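# Hang two metal bars on color-matched rack arms

## Task

Set each of the two metal bars across the pair of rack arms whose labels (each label is just above its own rack arm) are the same color as that bar's painted ends. Each bar must end up lying on both of its rack arms and stay there on its own, without the robot supporting it. Finish by opening the grippers and moving the arms away.

## Robot and tools

ROBOT. Two 6-joint arms, left_arm and right_arm, each with a parallel two-finger gripper. Bases in the scene frame: left_arm near (-0.006, +0.312, -0.006) m, right_arm near (+0.001, -0.312, -0.007) m. Joint order, always: waist, shoulder, elbow, wrist pitch, wrist yaw, wrist roll; the gripper opening comes seventh. Stated ranges (rad): waist -2.618 to 3.054, shoulder 0.000 to 3.142, elbow 0.000 to 3.142, wrist pitch -1.571 to 1.571, wrist yaw -1.571 to 1.571, wrist roll -2.094 to 2.094. The true ends may be up to 0.036 rad off either way.

FRAME. One scene frame for both arms: origin at table-top height, midway between the arms, a little behind the table's near edge; +x points out over the table, +y toward the left_arm side, +z up. The names left/right are arm names, not image sides. The gripper's fingers point along its own +z and close along its y; end_effector_position is the point between the pads, about 1 cm short of the fingertips. Printed hand positions can be inaccurate, more so when reaching far.

execute_actions(actions). actions is a list of actions; each action is a list of 1 to 15 rows; each row is one control step of 1/30 s, and a short action repeats its final row until 15 steps (0.5 s) pass. A row is 14 numbers, each in [-1, 1], always for both arms: left_arm's 6 joint numbers then its opening, then right_arm's 6 joint numbers then its opening. Joint numbers are offsets, not poses: they are measured from the angles the joints had when that action began (for a call's first action, the last reported angles), never from the previous row. Scale: 1.0 equals 1.202 rad for waist, 1.258 shoulder, 1.238 elbow, 2.073 wrist pitch, 2.022 for wrist yaw and for wrist roll. Opening is absolute: +1 fully open, -1 closed. An action that would push any joint more than 0.036 rad beyond its range is rejected for both arms; if the first action of a call is malformed or fails this, nothing in the call runs. A joint driven fully to its real end yields the line "joint sent to its limit"; missing that line proves nothing. An empty list just returns the current state and images.

SPEED LIMITS. Each step, a joint's target may lead its measured angle by at most 0.202 rad (waist), 0.258 (shoulder), 0.238 (elbow), 0.573 (wrist pitch), 0.522 (wrist yaw, wrist roll), and targets are scaled back if they would place the gripper over 70 mm from where it is. Large offsets therefore need several actions; anything unfinished must be commanded again. Zero offsets can let an arm droop: re-send the offsets back to the desired angles, increasing them if a joint still lags.

move(target, speed, blocking). target is one 14-number row as above, but its joint offsets count from the "Joint positions" in the most recent result that listed them. speed (0.01 to 2 rad/s, default 0.5) caps the joint with the longest way to go; all joints finish together, so the gripper curves. Paths last 0.5 to 10 s and ignore obstacles and the other arm. Finger values are sent at the start. The "move:" line gives the ending (done, off_target, moving, held, fault), limits=held or limits=none, and each arm's joint farthest from target. blocking=false returns after 0.5 s while motion continues; check with wait(0), and no execute_actions or move is accepted until a result shows the end (or call stop). Faster moves hit harder, and aiming past a contact presses harder.

wait(seconds): 0 to 10 s, arms hold their last command; returns early if a running move ends. stop(): brakes the running move, needing room if fast; fingers keep moving. zoom_image(camera, region): camera is cam_low (896x504), cam_left_wrist or cam_right_wrist (616x616 fisheye); region [x0, y0, x1, y1] in that image's pixels, top-left origin, at most 504x504. read_manual(section="licences") only returns licence text. finished_scene(scene) ends the current scene (give its number), cannot be undone, and reports success.

RESULTS. The state line gives each gripper's end_effector_position (m) and end_effector_quat_wxyz in the scene frame. Joint positions / Joint velocities: six joints (rad, rad/s) then finger gap (m; 0.094 when fully open). Joint targets: what the joints are being driven toward now. grip_measured: opening on the command scale. Torques include offsets and friction. "joint command not followed" means a clearance check altered some joint targets. FAULT lines mark an arm stop. Calibration data (K, T_world_to_cam) lets you project scene points into images, with a few mm and degrees of error.

GRIPPING. To hold a bar, command an opening about 0.03 below grip_measured (less for a lighter hold). Readings can be about 1 mm off. Pad force tops out near 50 to 62 N.

AVOID. Knocking or dropping anything off the table fails the job. Don't slam, drop or shove hard. Held objects may be briefly tugged. The bar under the bases and the plate behind it stick up to about 3 cm and give no warning on contact. Keep the arms from striking each other. Long heavy holds heat motors: MOTOR HOT at 75 °C, a 10 s stop at 90 °C, and at 100 °C the arm goes limp and falls.

Each tool is called after "Request:" as name([rows], argument=value, ...), one row to a line, values as JSON.

## Session

Request:
execute_actions(actions=[])

Scene clock: 0.00 s.
left_arm: end_effector_position=(+0.3609, +0.3432, +0.4150) grip_measured=+1.000 end_effector_quat_wxyz=(+0.722, -0.024, +0.691, +0.028) | right_arm: end_effector_position=(+0.3931, -0.2936, +0.3877) grip_measured=+1.000 end_effector_quat_wxyz=(+0.694, -0.016, +0.719, +0.037)
Joint names: [waist, shoulder, elbow, wrist pitch, wrist yaw, wrist roll]
Joint positions: left_arm=[0.005 1.039 1.042 0.011 0.015 0.004 0.094] | right_arm=[-0.007  1.036  1.048 -0.011 -0.002  0.004  0.094]
Joint velocities: left_arm=[-0.017 -0.002  0.007  0.007  0.066 -0.066  0.   ] | right_arm=[-0.007 -0.007 -0.012 -0.022  0.022  0.007  0.   ]
Joint torques (N m, as the arm reports them, + toward a larger angle): no reading
Joint targets: left_arm=[0.005 1.033 1.054 0.018 0.015 0.004] | right_arm=[-0.005 1.024 1.056 -0.017 -0.004 0.004]

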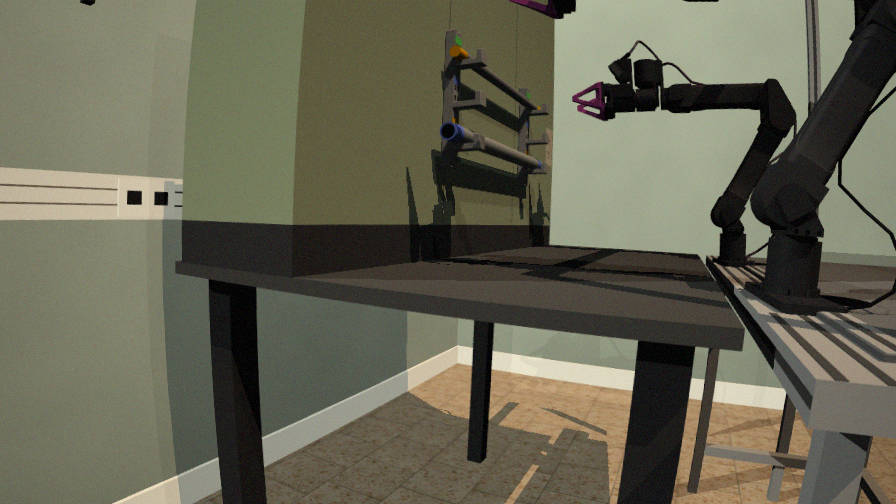

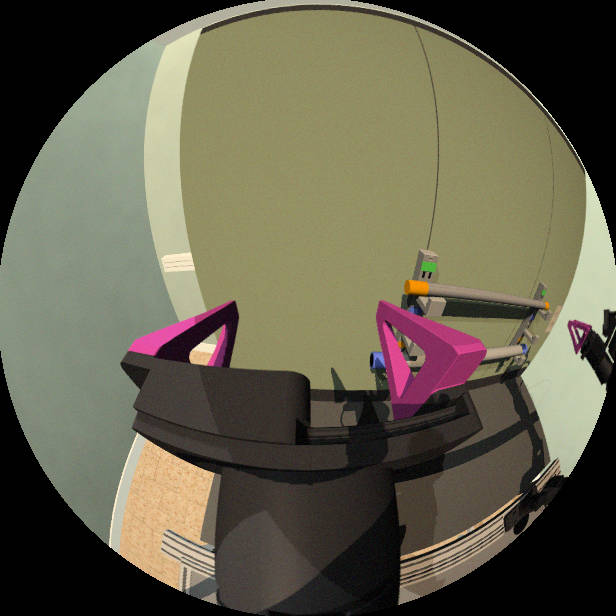

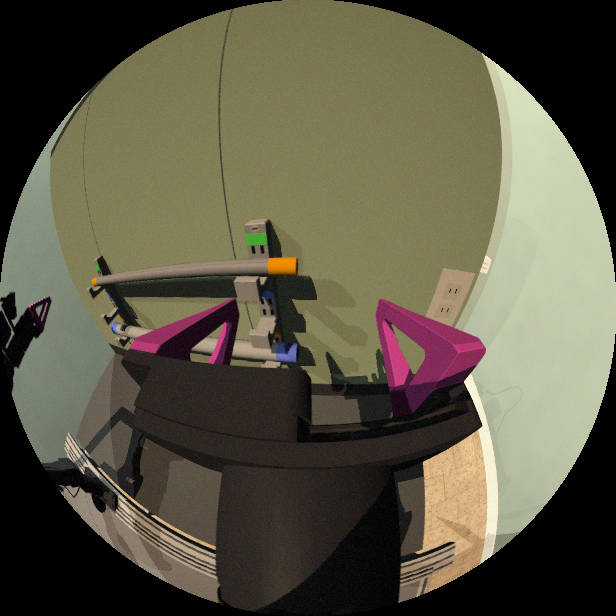

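Request:
zoom_image(camera="cam_low", region=[400, 10, 620, 230])

Request:
zoom_image(camera="cam_right_wrist", region=[70, 200, 330, 400])

Request:
zoom_image(camera="cam_left_wrist", region=[350, 230, 580, 400])

Region (400, 10, 620, 230) of cam_low's 896x504 image, scaled by 2.291, with more detail than that image has.

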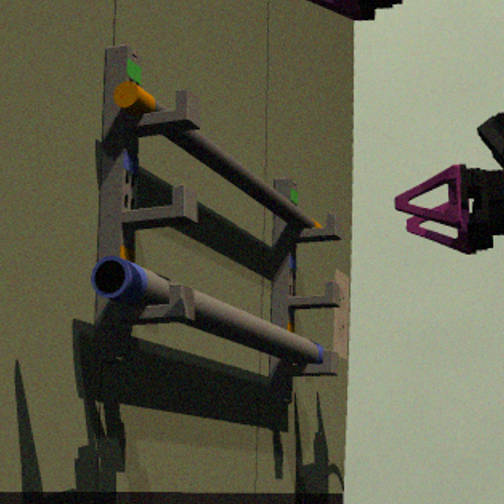

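Region (70, 200, 330, 400) of cam_right_wrist's 616x616 image, scaled by 1.938, with more detail than that image has; it fills the top 388 rows of this view, and the rest is white.

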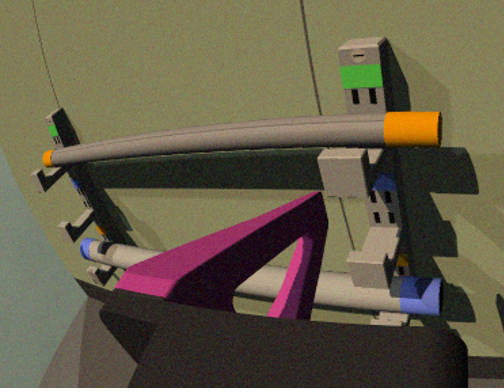

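Region (350, 230, 580, 400) of cam_left_wrist's 616x616 image, scaled by 2.191, with more detail than that image has; it fills the top 373 rows of this view, and the rest is white.

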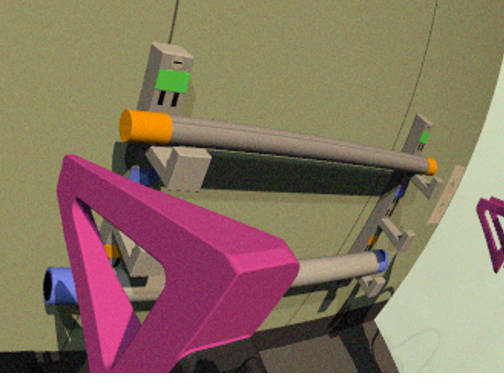

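Request:
move(target=[0,0,0,0,0,0,1,0.583,0.397,-0.295,0.416,0.383,0.775,1], speed=0.8)

Scene clock: 76.63 s.
left_arm: end_effector_position=(+0.3609, +0.3432, +0.4150) grip_measured=+1.000 end_effector_quat_wxyz=(+0.722, -0.024, +0.691, +0.028) | right_arm: end_effector_position=(+0.3960, -0.1179, +0.2277) grip_measured=+1.000 end_effector_quat_wxyz=(+0.485, +0.516, +0.497, +0.501)
Joint names: [waist, shoulder, elbow, wrist pitch, wrist yaw, wrist roll]
Joint positions: left_arm=[0.005 1.039 1.042 0.011 0.015 0.004 0.094] | right_arm=[0.685 1.53  0.699 0.846 0.766 1.572 0.094]
Joint velocities: left_arm=[ 0.002 -0.012  0.002  0.022  0.007 -0.051  0.   ] | right_arm=[-0.007 -0.007  0.007 -0.051 -0.022  0.051  0.   ]
Joint torques (N m, as the arm reports them, + toward a larger angle): left_arm=[-0.01 -2.71  6.59  1.87  0.   -0.03] | right_arm=[ 0.71 -4.98  4.03  1.96  0.07  0.  ]
Joint targets: left_arm=[0.005 1.039 1.042 0.012 0.015 0.004] | right_arm=[0.694 1.535 0.682 0.851 0.772 1.571]
move: done; limits=none; left_arm: farthest joint: the waist, 0.000 radians from its target (0.000 radians at the start); right_arm: farthest joint: the elbow, 0.016 radians from its target (0.365 radians at the start)
camera_calibration (this result's frames):
cam_right_wrist: T_world_to_cam=[[-0.0332831, 0.0260527, -0.999106, 0.243113], [-0.594478, 0.803079, 0.0407448, 0.323771], [0.803423, 0.595303, -0.0112412, -0.120045], [0, 0, 0, 1]] pos_world=[0.297013, -0.194885, 0.228354]

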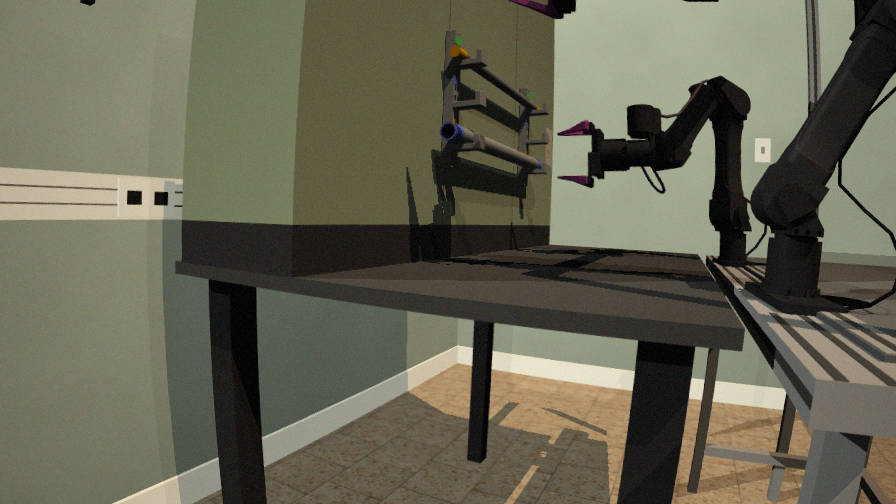

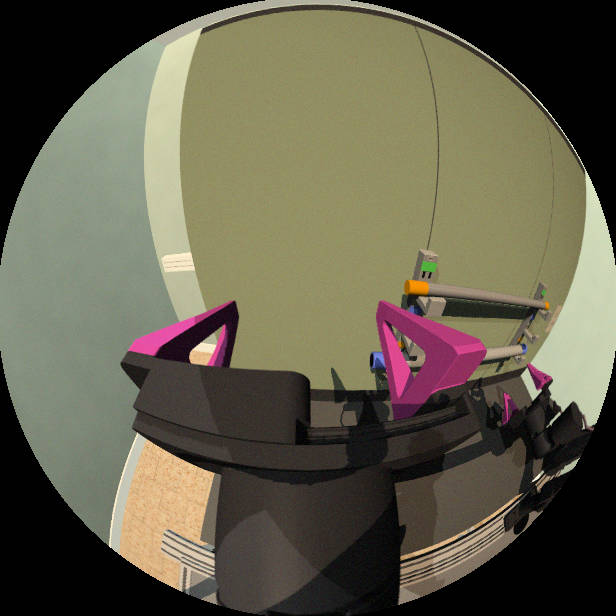

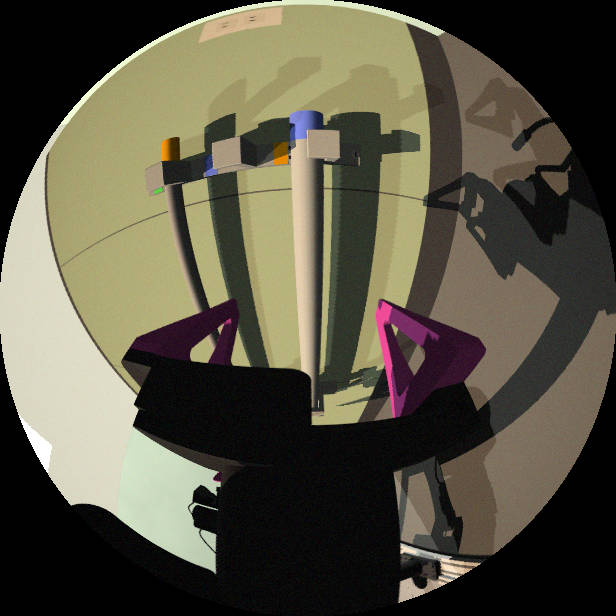

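Request:
move(target=[0,0,0,0,0,0,1,0.004,0.3283,0.3603,0.0034,0,-0.0267,1], speed=0.4)

Scene clock: 94.47 s.
left_arm: end_effector_position=(+0.3609, +0.3432, +0.4150) grip_measured=+1.000 end_effector_quat_wxyz=(+0.722, -0.024, +0.691, +0.028) | right_arm: end_effector_position=(+0.4724, -0.0439, +0.2132) grip_measured=+1.000 end_effector_quat_wxyz=(+0.495, +0.506, +0.503, +0.496)
Joint names: [waist, shoulder, elbow, wrist pitch, wrist yaw, wrist roll]
Joint positions: left_arm=[0.005 1.039 1.042 0.011 0.015 0.004 0.094] | right_arm=[0.685 1.938 1.115 0.85  0.767 1.532 0.094]
Joint velocities: left_arm=[-0.012 -0.002  0.007 -0.022 -0.051  0.051  0.   ] | right_arm=[-0.012  0.007 -0.012 -0.081 -0.022 -0.11   0.   ]
Joint torques (N m, as the arm reports them, + toward a larger angle): left_arm=[-0.01 -2.72  6.62  1.86  0.   -0.03] | right_arm=[ 0.41 -8.35  7.16  1.94  0.01 -0.12]
Joint targets: left_arm=[0.005 1.039 1.042 0.011 0.015 0.004] | right_arm=[0.690 1.944 1.145 0.853 0.766 1.518]
move: off_target (right_arm); limits=none; left_arm: farthest joint: the waist, 0.000 radians from its target (0.000 radians at the start); right_arm: farthest joint: the elbow, 0.030 radians from its target (0.446 radians at the start)
camera_calibration (this result's frames):
cam_right_wrist: T_world_to_cam=[[-0.0248811, -0.00581026, -0.999674, 0.224017], [-0.594407, 0.8041, 0.0101208, 0.316956], [0.803779, 0.594465, -0.0234606, -0.223209], [0, 0, 0, 1]] pos_world=[0.373385, -0.120873, 0.215499]

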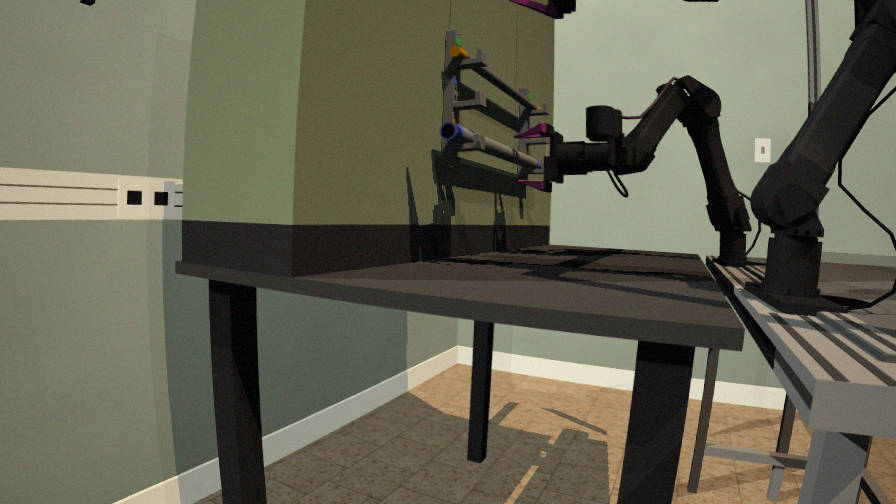

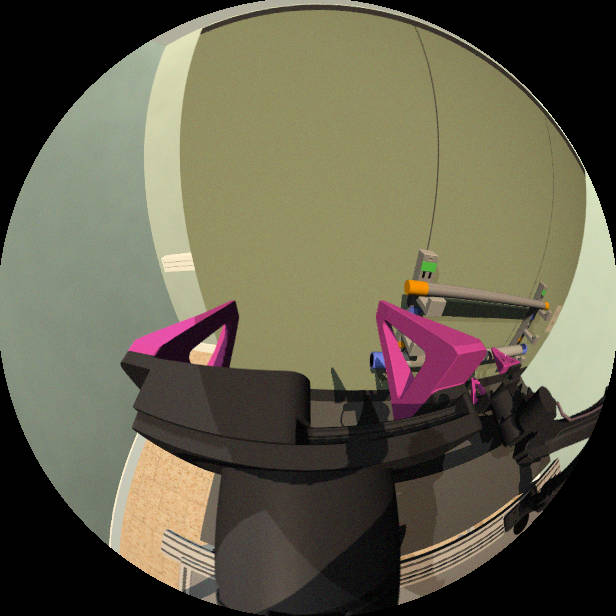

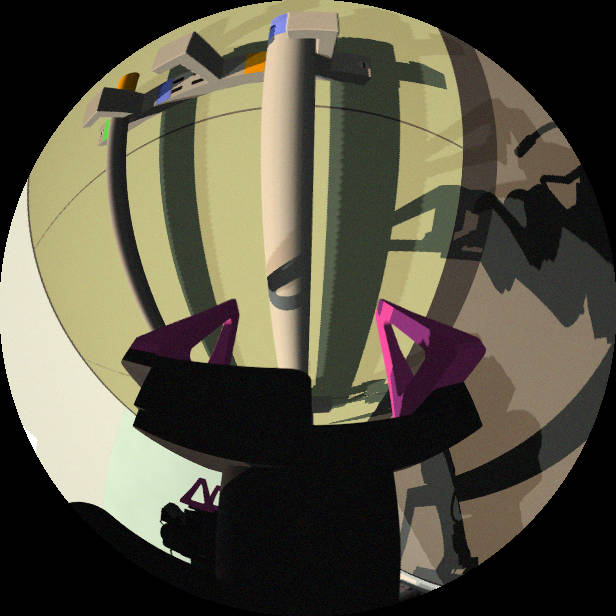

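Request:
move(target=[0,0,0,0,0,0,1,0.004,0.0755,0.151,-0.0188,0,-0.013,0.4], speed=0.2)

Scene clock: 105.80 s.
left_arm: end_effector_position=(+0.3609, +0.3432, +0.4150) grip_measured=+1.000 end_effector_quat_wxyz=(+0.722, -0.024, +0.691, +0.028) | right_arm: end_effector_position=(+0.4943, -0.0242, +0.2322) grip_measured=+0.402 end_effector_quat_wxyz=(+0.499, +0.504, +0.483, +0.514)
Joint names: [waist, shoulder, elbow, wrist pitch, wrist yaw, wrist roll]
Joint positions: left_arm=[0.005 1.039 1.042 0.011 0.015 0.004 0.094] | right_arm=[0.685 2.023 1.272 0.84  0.767 1.52  0.066]
Joint velocities: left_arm=[-0.002 -0.002 -0.007  0.081 -0.081 -0.007  0.   ] | right_arm=[-0.012 -0.007  0.017  0.081 -0.022 -0.051 -0.001]
Joint torques (N m, as the arm reports them, + toward a larger angle): left_arm=[ 0.   -2.72  6.63  1.87  0.   -0.03] | right_arm=[ 0.41 -8.88  7.26  1.67  0.   -0.13]
Joint targets: left_arm=[0.005 1.039 1.042 0.011 0.015 0.004] | right_arm=[0.690 2.033 1.302 0.811 0.767 1.506]
move: off_target (right_arm); limits=none; left_arm: farthest joint: the waist, 0.000 radians from its target (0.000 radians at the start); right_arm: farthest joint: the elbow, 0.030 radians from its target (0.187 radians at the start)
camera_calibration (this result's frames):
cam_right_wrist: T_world_to_cam=[[0.0207505, 0.0253625, -0.999463, 0.221841], [-0.592242, 0.805719, 0.00815005, 0.313324], [0.805493, 0.591755, 0.0317398, -0.265851], [0, 0, 0, 1]] pos_world=[0.395101, -0.100759, 0.227606]

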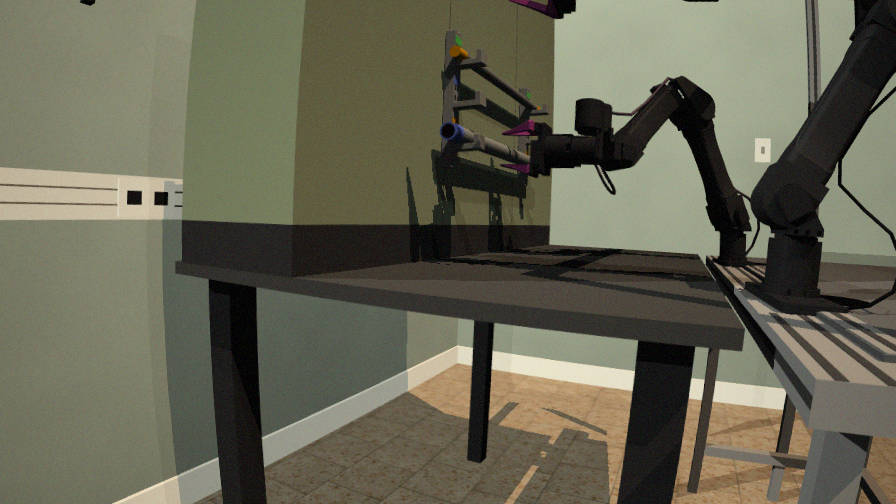

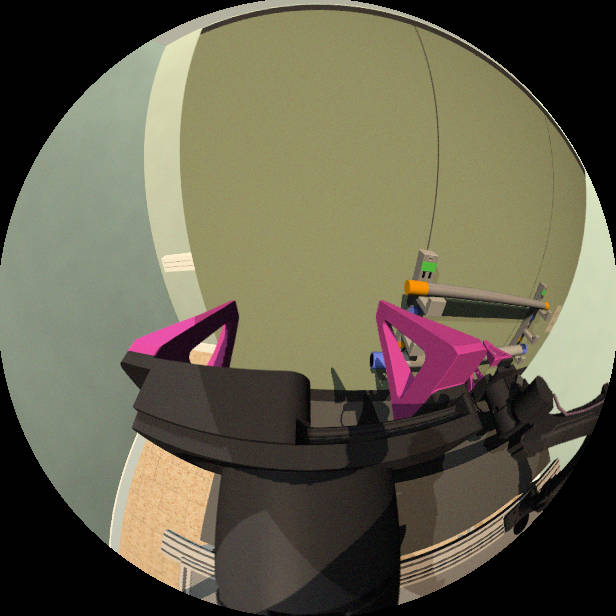

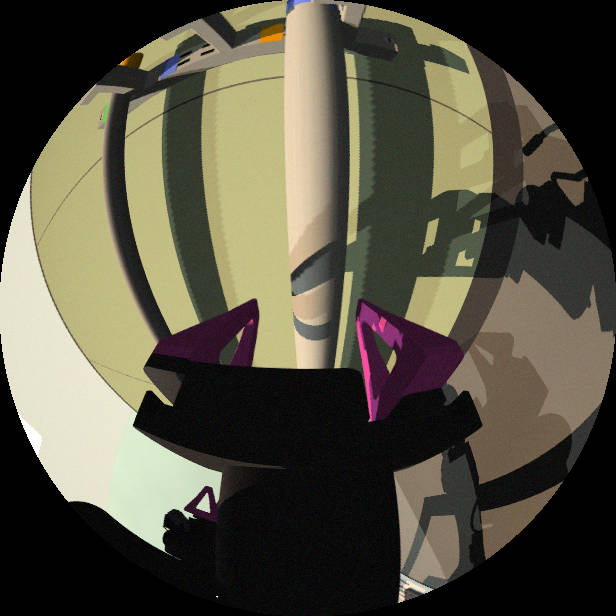

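Request:
move(target=[0,0,0,0,0,0,1,0.004,0.004,0.02,-0.0294,0,-0.005,0.0], speed=0.15)

Scene clock: 111.43 s.
left_arm: end_effector_position=(+0.3609, +0.3432, +0.4150) grip_measured=+1.000 end_effector_quat_wxyz=(+0.722, -0.024, +0.691, +0.028) | right_arm: end_effector_position=(+0.4944, -0.0237, +0.2261) grip_measured=+0.002 end_effector_quat_wxyz=(+0.499, +0.504, +0.494, +0.503)
Joint names: [waist, shoulder, elbow, wrist pitch, wrist yaw, wrist roll]
Joint positions: left_arm=[0.005 1.039 1.042 0.011 0.015 0.004 0.094] | right_arm=[0.685 2.023 1.272 0.809 0.767 1.52  0.047]
Joint velocities: left_arm=[ 0.007  0.007 -0.012  0.007 -0.007 -0.007  0.   ] | right_arm=[-0.002  0.017 -0.007  0.007 -0.007 -0.037  0.001]
Joint torques (N m, as the arm reports them, + toward a larger angle): left_arm=[ 0.   -2.74  6.64  1.86  0.   -0.03] | right_arm=[ 0.41 -9.22  6.97  1.65  0.01 -0.1 ]
Joint targets: left_arm=[0.005 1.039 1.042 0.011 0.015 0.004] | right_arm=[0.690 2.028 1.297 0.779 0.767 1.509]
move: off_target (right_arm); limits=none; left_arm: farthest joint: the waist, 0.000 radians from its target (0.000 radians at the start); right_arm: farthest joint: the wrist pitch, 0.030 radians from its target (0.061 radians at the start)
camera_calibration (this result's frames):
cam_right_wrist: T_world_to_cam=[[-0.0015588, 0.00402703, -0.999991, 0.226352], [-0.593196, 0.805047, 0.00416666, 0.314414], [0.805056, 0.593197, 0.00113391, -0.258833], [0, 0, 0, 1]] pos_world=[0.395238, -0.10049, 0.225333]

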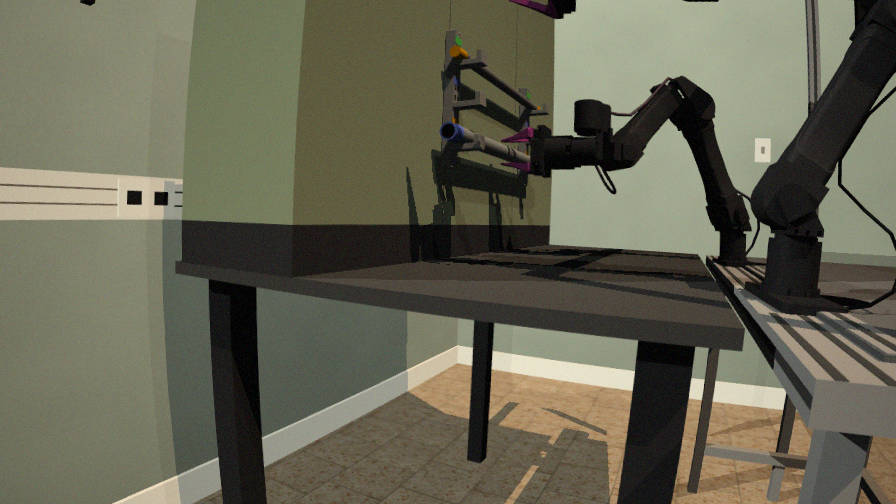

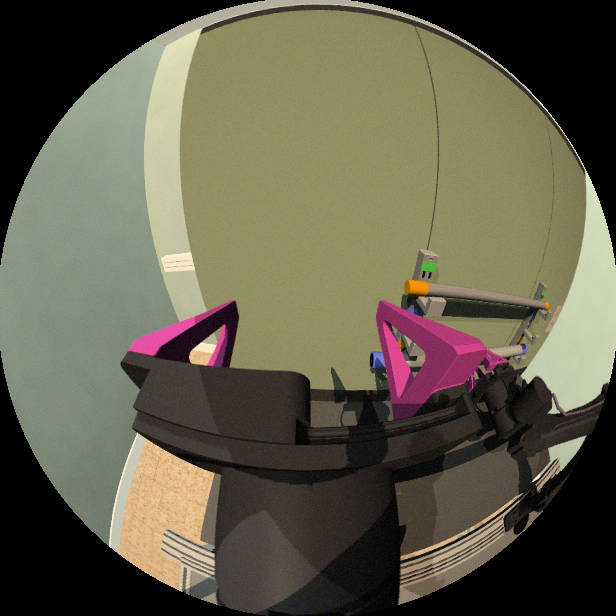

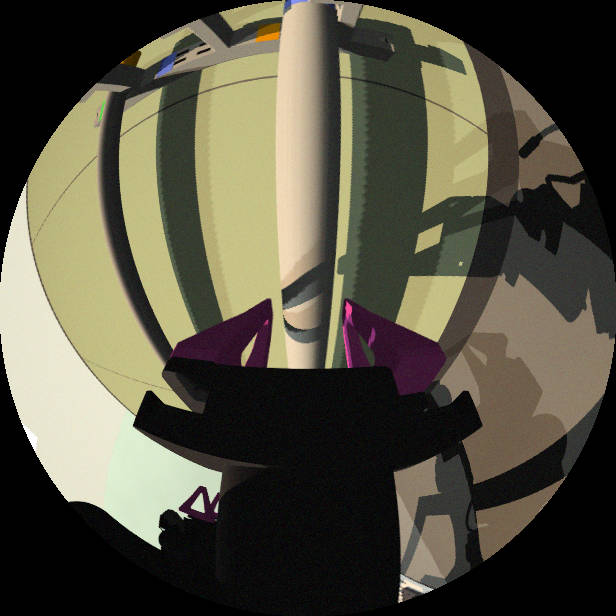

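Centred. Close.

Request:
move(target=[0,0,0,0,0,0,1,0.004,0.004,0.02,0,0,0,-0.45], speed=0.1)

Scene clock: 114.90 s.
left_arm: end_effector_position=(+0.3609, +0.3432, +0.4150) grip_measured=+1.000 end_effector_quat_wxyz=(+0.722, -0.024, +0.691, +0.028) | right_arm: end_effector_position=(+0.4944, -0.0238, +0.2267) grip_measured=-0.381 end_effector_quat_wxyz=(+0.499, +0.504, +0.493, +0.504)
Joint names: [waist, shoulder, elbow, wrist pitch, wrist yaw, wrist roll]
Joint positions: left_arm=[0.005 1.039 1.042 0.011 0.015 0.004 0.094] | right_arm=[0.685 2.023 1.272 0.813 0.768 1.52  0.029]
Joint velocities: left_arm=[ 0.017 -0.027 -0.002  0.051 -0.022 -0.037  0.   ] | right_arm=[-0.002  0.002  0.022 -0.007 -0.051 -0.022  0.001]
Joint torques (N m, as the arm reports them, + toward a larger angle): left_arm=[-0.02 -2.73  6.62  1.86  0.   -0.02] | right_arm=[ 0.4  -9.22  6.97  1.88  0.01 -0.01]
Joint targets: left_arm=[0.005 1.039 1.042 0.011 0.015 0.004] | right_arm=[0.690 2.028 1.297 0.810 0.767 1.519]
move: off_target (right_arm); limits=none; left_arm: farthest joint: the waist, 0.000 radians from its target (0.000 radians at the start); right_arm: farthest joint: the elbow, 0.024 radians from its target (0.024 radians at the start)
camera_calibration (this result's frames):
cam_right_wrist: T_world_to_cam=[[0.000622344, 0.0065198, -0.999979, 0.225931], [-0.592794, 0.80534, 0.00488184, 0.314142], [0.805354, 0.592778, 0.0043661, -0.259658], [0, 0, 0, 1]] pos_world=[0.395197, -0.100544, 0.225527]

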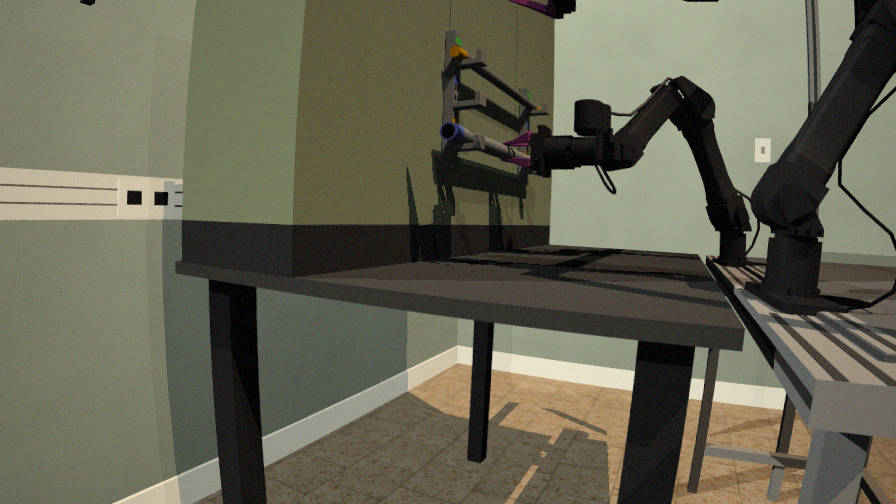

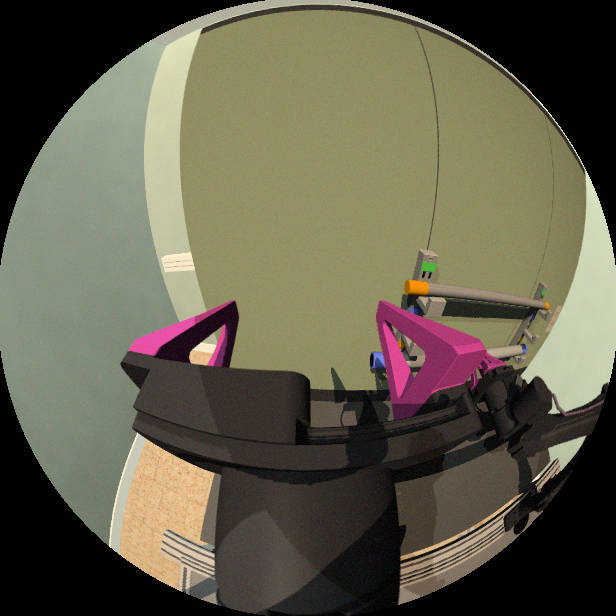

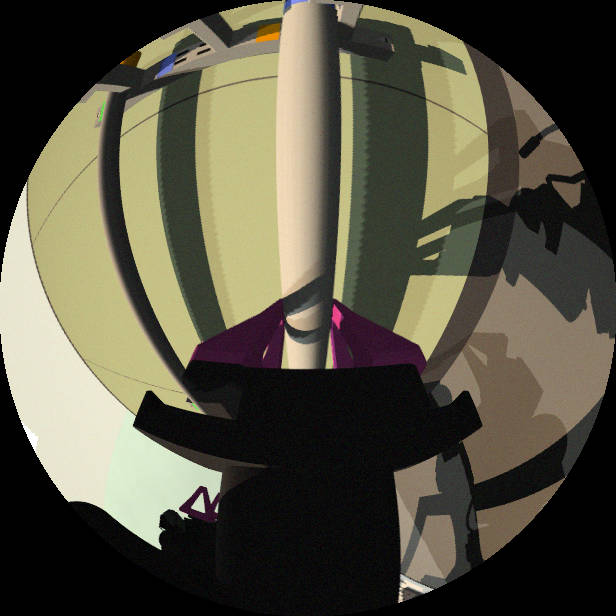

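Request:
move(target=[0,0,0,0,0,0,1,0.004,-0.044,0.06,-0.043,0,0,-0.45], speed=0.08)

Request:
zoom_image(camera="cam_low", region=[400, 10, 620, 230])

Scene clock: 125.70 s.
left_arm: end_effector_position=(+0.3609, +0.3432, +0.4150) grip_measured=+1.000 end_effector_quat_wxyz=(+0.722, -0.024, +0.691, +0.028) | right_arm: end_effector_position=(+0.4948, -0.0238, +0.2282) grip_measured=-0.381 end_effector_quat_wxyz=(+0.492, +0.512, +0.504, +0.491)
Joint names: [waist, shoulder, elbow, wrist pitch, wrist yaw, wrist roll]
Joint positions: left_arm=[0.005 1.039 1.042 0.011 0.015 0.004 0.094] | right_arm=[0.686 2.003 1.298 0.711 0.774 1.549 0.029]
Joint velocities: left_arm=[-0.007 -0.007  0.007  0.022 -0.022  0.051  0.   ] | right_arm=[-0.002  0.002  0.002 -0.051 -0.081  0.037 -0.001]
Joint torques (N m, as the arm reports them, + toward a larger angle): left_arm=[-0.01 -2.73  6.59  1.87  0.   -0.03] | right_arm=[  0.31 -11.8    8.71   2.04  -0.03  -0.26]
Joint targets: left_arm=[0.005 1.039 1.042 0.011 0.015 0.004] | right_arm=[0.690 1.967 1.347 0.723 0.768 1.520]
move: off_target (right_arm); limits=none; left_arm: farthest joint: the waist, 0.000 radians from its target (0.000 radians at the start); right_arm: farthest joint: the elbow, 0.048 radians from its target (0.074 radians at the start)
camera_calibration (this result's frames):
cam_right_wrist: T_world_to_cam=[[-0.0393366, -0.00271129, -0.999222, 0.246795], [-0.589617, 0.80741, 0.0210207, 0.309149], [0.806725, 0.589985, -0.0333594, -0.252131], [0, 0, 0, 1]] pos_world=[0.395388, -0.100187, 0.231693]

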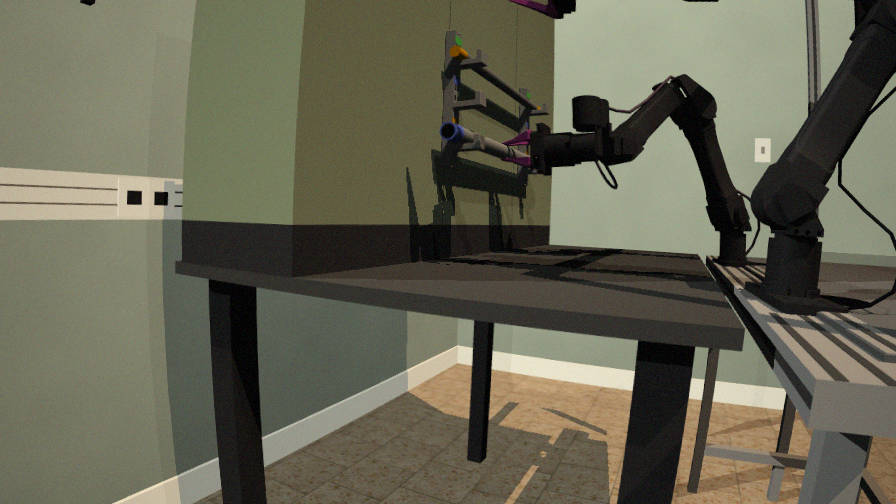

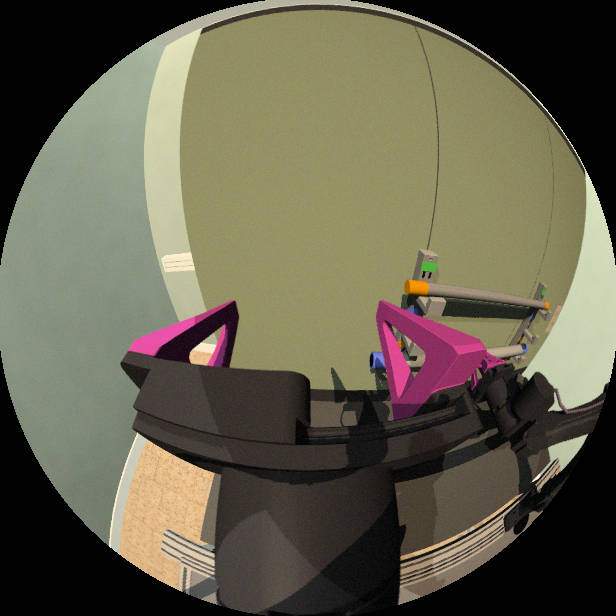

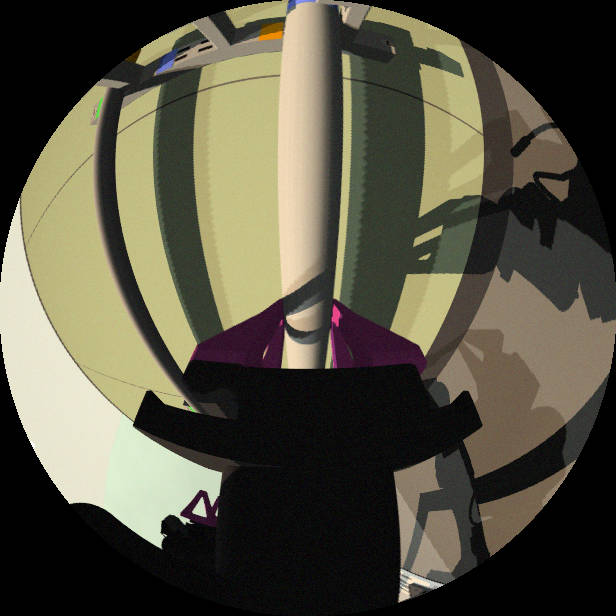

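Region (400, 10, 620, 230) of cam_low's 896x504 image, scaled by 2.291, with more detail than that image has.

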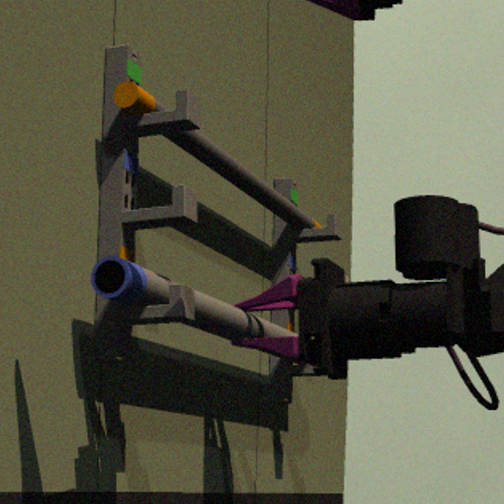

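Request:
move(target=[0,0,0,0,0,0,1,0.003,-0.0676,0.0646,0.0574,-0.003,-0.0143,-0.45], speed=0.08)

Request:
zoom_image(camera="cam_low", region=[400, 10, 620, 230])

Scene clock: 133.73 s.
left_arm: end_effector_position=(+0.3609, +0.3432, +0.4150) grip_measured=+1.000 end_effector_quat_wxyz=(+0.722, -0.024, +0.691, +0.028) | right_arm: end_effector_position=(+0.4941, -0.0263, +0.2614) grip_measured=-0.381 end_effector_quat_wxyz=(+0.500, +0.505, +0.484, +0.511)
Joint names: [waist, shoulder, elbow, wrist pitch, wrist yaw, wrist roll]
Joint positions: left_arm=[0.005 1.039 1.042 0.011 0.015 0.004 0.094] | right_arm=[0.686 1.968 1.324 0.729 0.773 1.519 0.029]
Joint velocities: left_arm=[-0.017  0.002 -0.002 -0.037 -0.051 -0.022  0.   ] | right_arm=[ 0.002 -0.022 -0.007 -0.095 -0.037 -0.007 -0.001]
Joint torques (N m, as the arm reports them, + toward a larger angle): left_arm=[-0.03 -2.71  6.62  1.87  0.   -0.02] | right_arm=[  0.31 -12.56   9.12   2.77  -0.05   0.01]
Joint targets: left_arm=[0.005 1.039 1.042 0.011 0.015 0.004] | right_arm=[0.690 1.918 1.378 0.830 0.768 1.520]
move: off_target (right_arm); limits=none; left_arm: farthest joint: the waist, 0.000 radians from its target (0.000 radians at the start); right_arm: farthest joint: the wrist pitch, 0.101 radians from its target (0.119 radians at the start)
camera_calibration (this result's frames):
cam_right_wrist: T_world_to_cam=[[0.0170661, 0.0215443, -0.999622, 0.252839], [-0.588375, 0.808554, 0.00738125, 0.313085], [0.808408, 0.588027, 0.026475, -0.265487], [0, 0, 0, 1]] pos_world=[0.394518, -0.10248, 0.257462]

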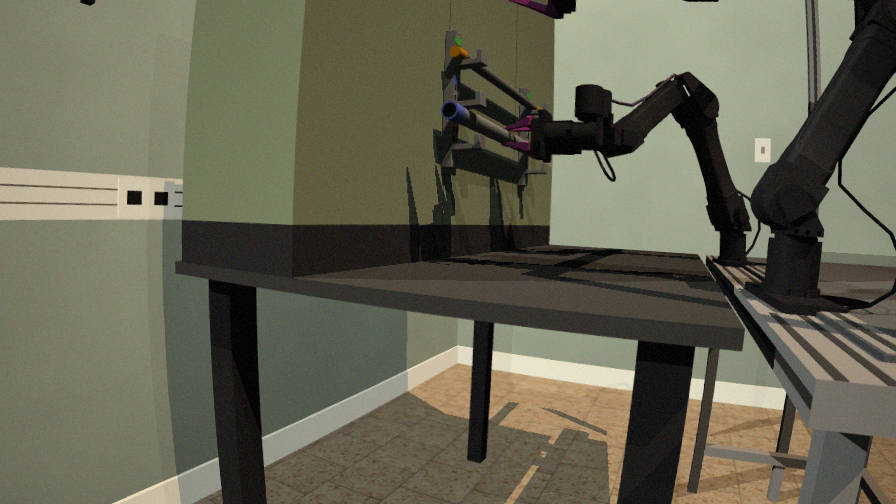

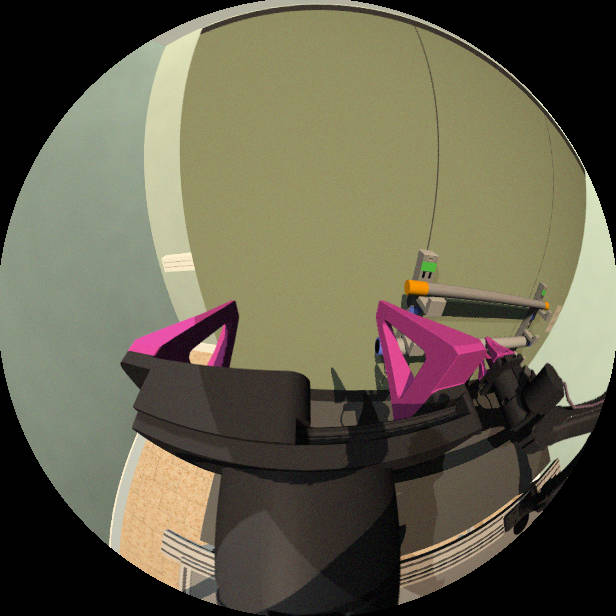

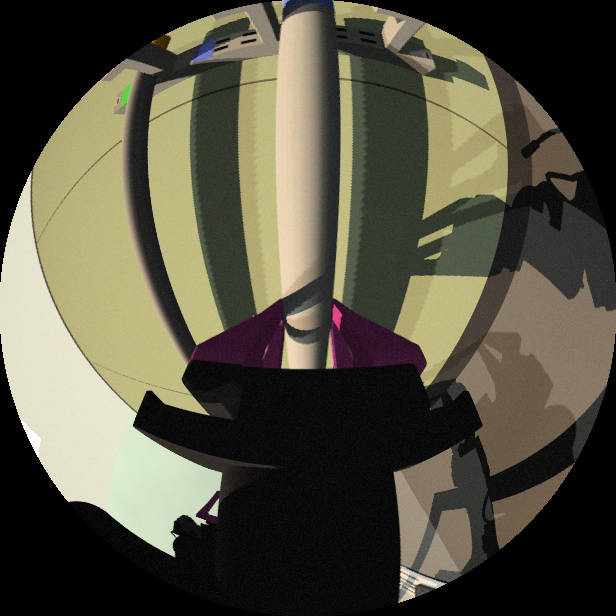

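Region (400, 10, 620, 230) of cam_low's 896x504 image, scaled by 2.291, with more detail than that image has.

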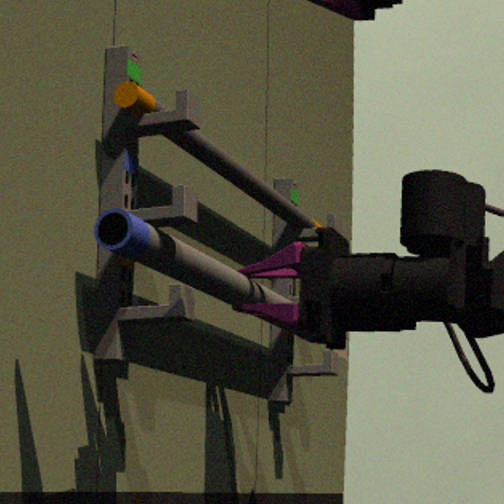

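Request:
execute_actions([
  [[0,0,0,0,0,0,1,0.003,-0.036,0.04,0.04,-0.002,0,-0.45],[0,0,0,0,0,0,1,0.003,-0.036,0.04,0.035,-0.002,0,-0.45],[0,0,0,0,0,0,1,0.003,-0.036,0.04,0.03,-0.002,0,-0.45],[0,0,0,0,0,0,1,0.003,-0.036,0.04,0.025,-0.002,0,-0.45],[0,0,0,0,0,0,1,0.003,-0.036,0.04,0.02,-0.002,0,-0.45],[0,0,0,0,0,0,1,0.003,-0.036,0.04,0.016,-0.002,0,-0.45]],
])

Request:
wait(seconds=0.5)

Request:
zoom_image(camera="cam_low", region=[400, 10, 620, 230])

Scene clock: 142.37 s.
left_arm: end_effector_position=(+0.3609, +0.3432, +0.4150) grip_measured=+1.000 end_effector_quat_wxyz=(+0.722, -0.024, +0.691, +0.028) | right_arm: end_effector_position=(+0.4941, -0.0263, +0.2604) grip_measured=-0.381 end_effector_quat_wxyz=(+0.500, +0.505, +0.486, +0.509)
Joint names: [waist, shoulder, elbow, wrist pitch, wrist yaw, wrist roll]
Joint positions: left_arm=[0.005 1.039 1.042 0.011 0.015 0.004 0.094] | right_arm=[0.686 1.968 1.324 0.724 0.773 1.518 0.029]
Joint velocities: left_arm=[ 0.002 -0.012 -0.007  0.022 -0.037 -0.007  0.   ] | right_arm=[ 0.002 -0.017 -0.002  0.037 -0.066 -0.007  0.001]
Joint torques (N m, as the arm reports them, + toward a larger angle): left_arm=[ 0.   -2.72  6.61  1.86  0.   -0.03] | right_arm=[  0.31 -12.28   8.81   2.23  -0.04   0.  ]
Joint targets: left_arm=[0.005 1.039 1.042 0.011 0.015 0.004] | right_arm=[0.690 1.922 1.373 0.762 0.769 1.518]
camera_calibration (this result's frames):
cam_right_wrist: T_world_to_cam=[[0.0132097, 0.0174726, -0.99976, 0.253618], [-0.588532, 0.808449, 0.00635291, 0.313379], [0.808366, 0.588307, 0.0209626, -0.264064], [0, 0, 0, 1]] pos_world=[0.394544, -0.102432, 0.257102]

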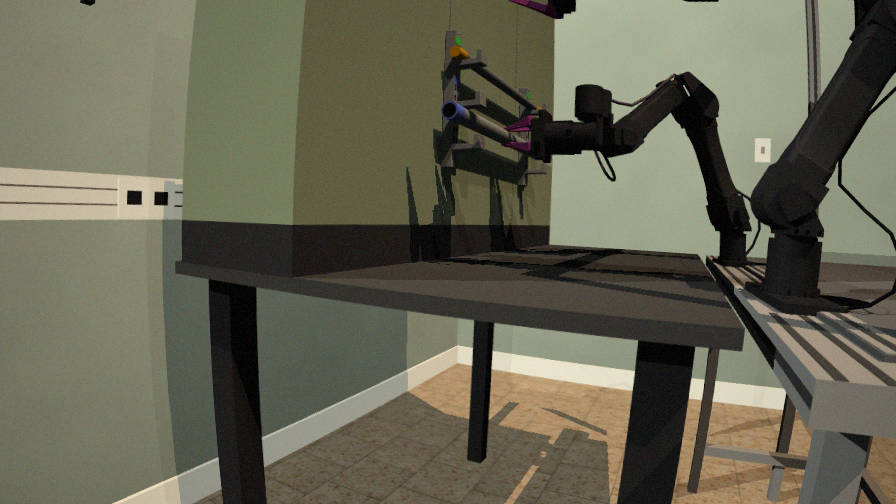

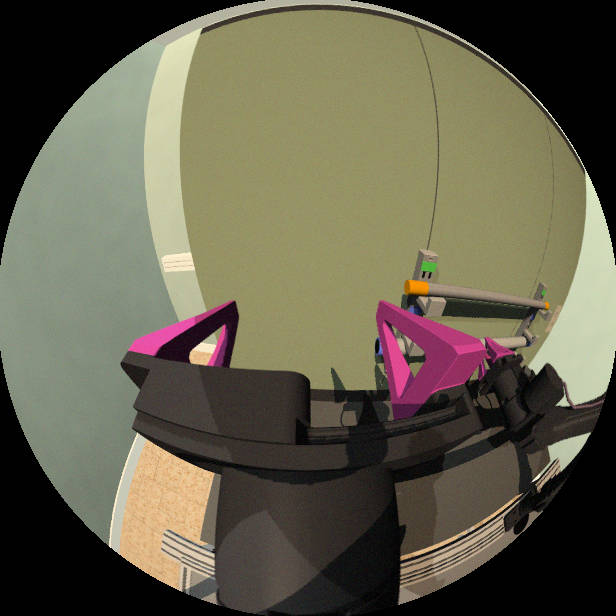

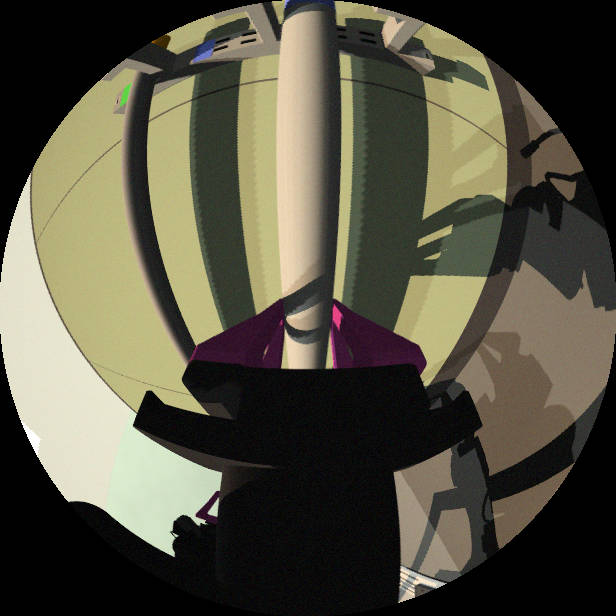

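Scene clock: 142.87 s.
left_arm: end_effector_position=(+0.3609, +0.3432, +0.4150) grip_measured=+1.000 end_effector_quat_wxyz=(+0.722, -0.024, +0.691, +0.028) | right_arm: end_effector_position=(+0.4941, -0.0263, +0.2604) grip_measured=-0.381 end_effector_quat_wxyz=(+0.500, +0.505, +0.486, +0.509)
Joint names: [waist, shoulder, elbow, wrist pitch, wrist yaw, wrist roll]
Joint positions: left_arm=[0.005 1.039 1.042 0.011 0.015 0.004 0.094] | right_arm=[0.686 1.968 1.324 0.724 0.773 1.518 0.029]
Joint velocities: left_arm=[ 0.002 -0.012 -0.027 -0.007  0.037 -0.007  0.   ] | right_arm=[-0.007 -0.022  0.017  0.007  0.051 -0.007 -0.001]
Joint torques (N m, as the arm reports them, + toward a larger angle): left_arm=[-0.01 -2.74  6.6   1.86  0.   -0.03] | right_arm=[  0.31 -12.27   8.82   2.23  -0.04   0.  ]
Joint targets: left_arm=[0.005 1.039 1.042 0.011 0.015 0.004] | right_arm=[0.690 1.922 1.373 0.762 0.769 1.518]
wait: 0.50 s; at rest by 0.17 s
camera_calibration (this result's frames):
cam_right_wrist: T_world_to_cam=[[0.0132097, 0.0174726, -0.99976, 0.253618], [-0.588532, 0.808449, 0.00635291, 0.313379], [0.808366, 0.588307, 0.0209626, -0.264064], [0, 0, 0, 1]] pos_world=[0.394544, -0.102432, 0.257102]

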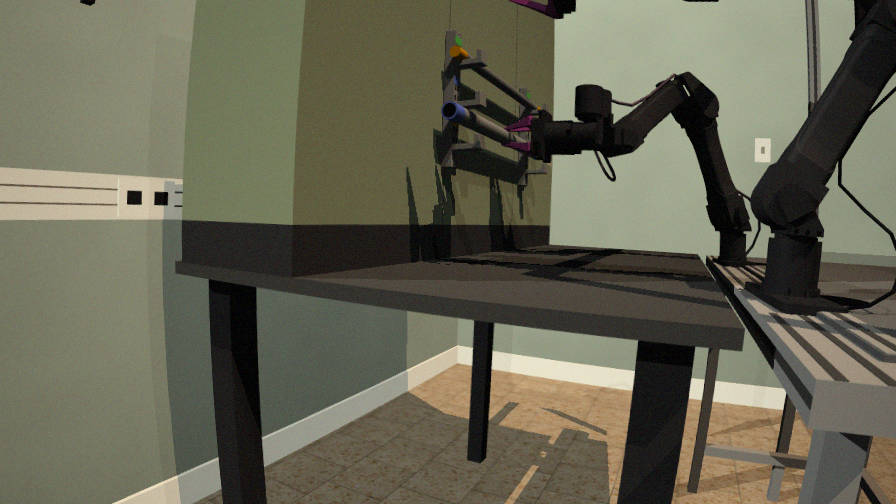

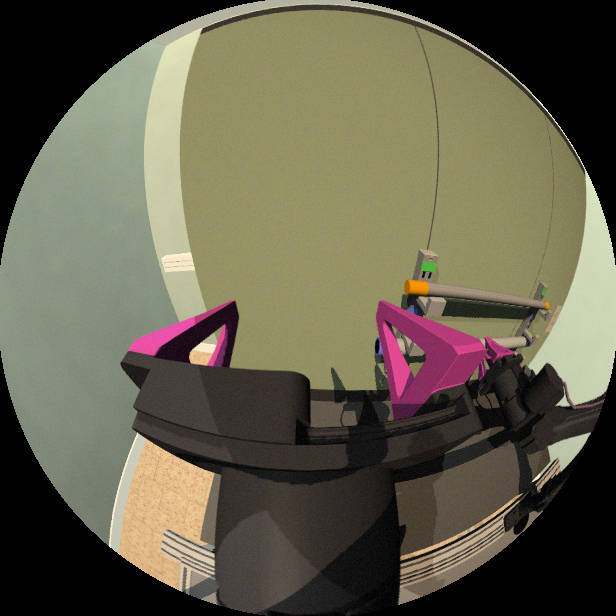

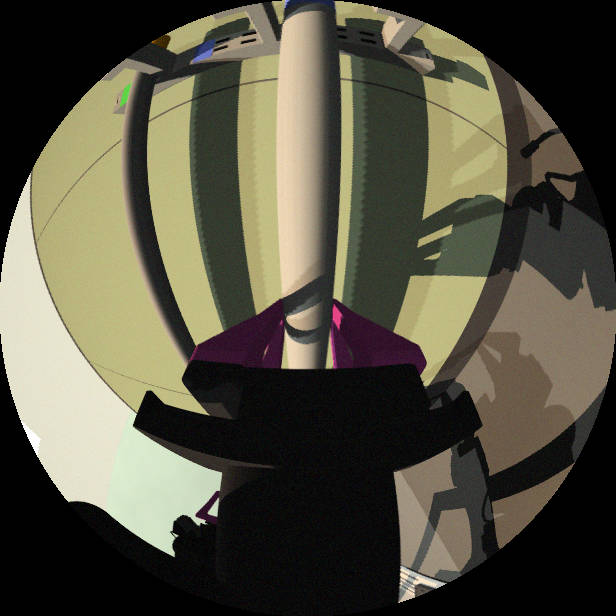

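Region (400, 10, 620, 230) of cam_low's 896x504 image, scaled by 2.291, with more detail than that image has.

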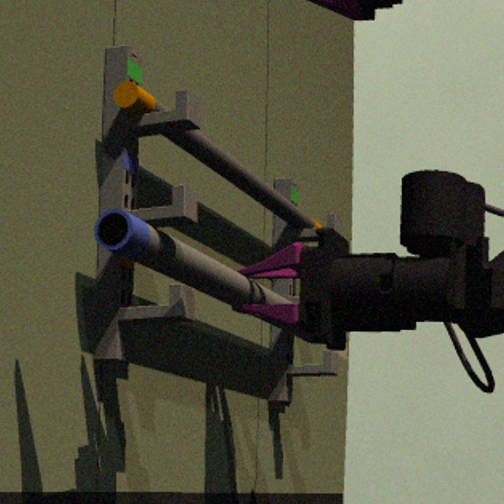

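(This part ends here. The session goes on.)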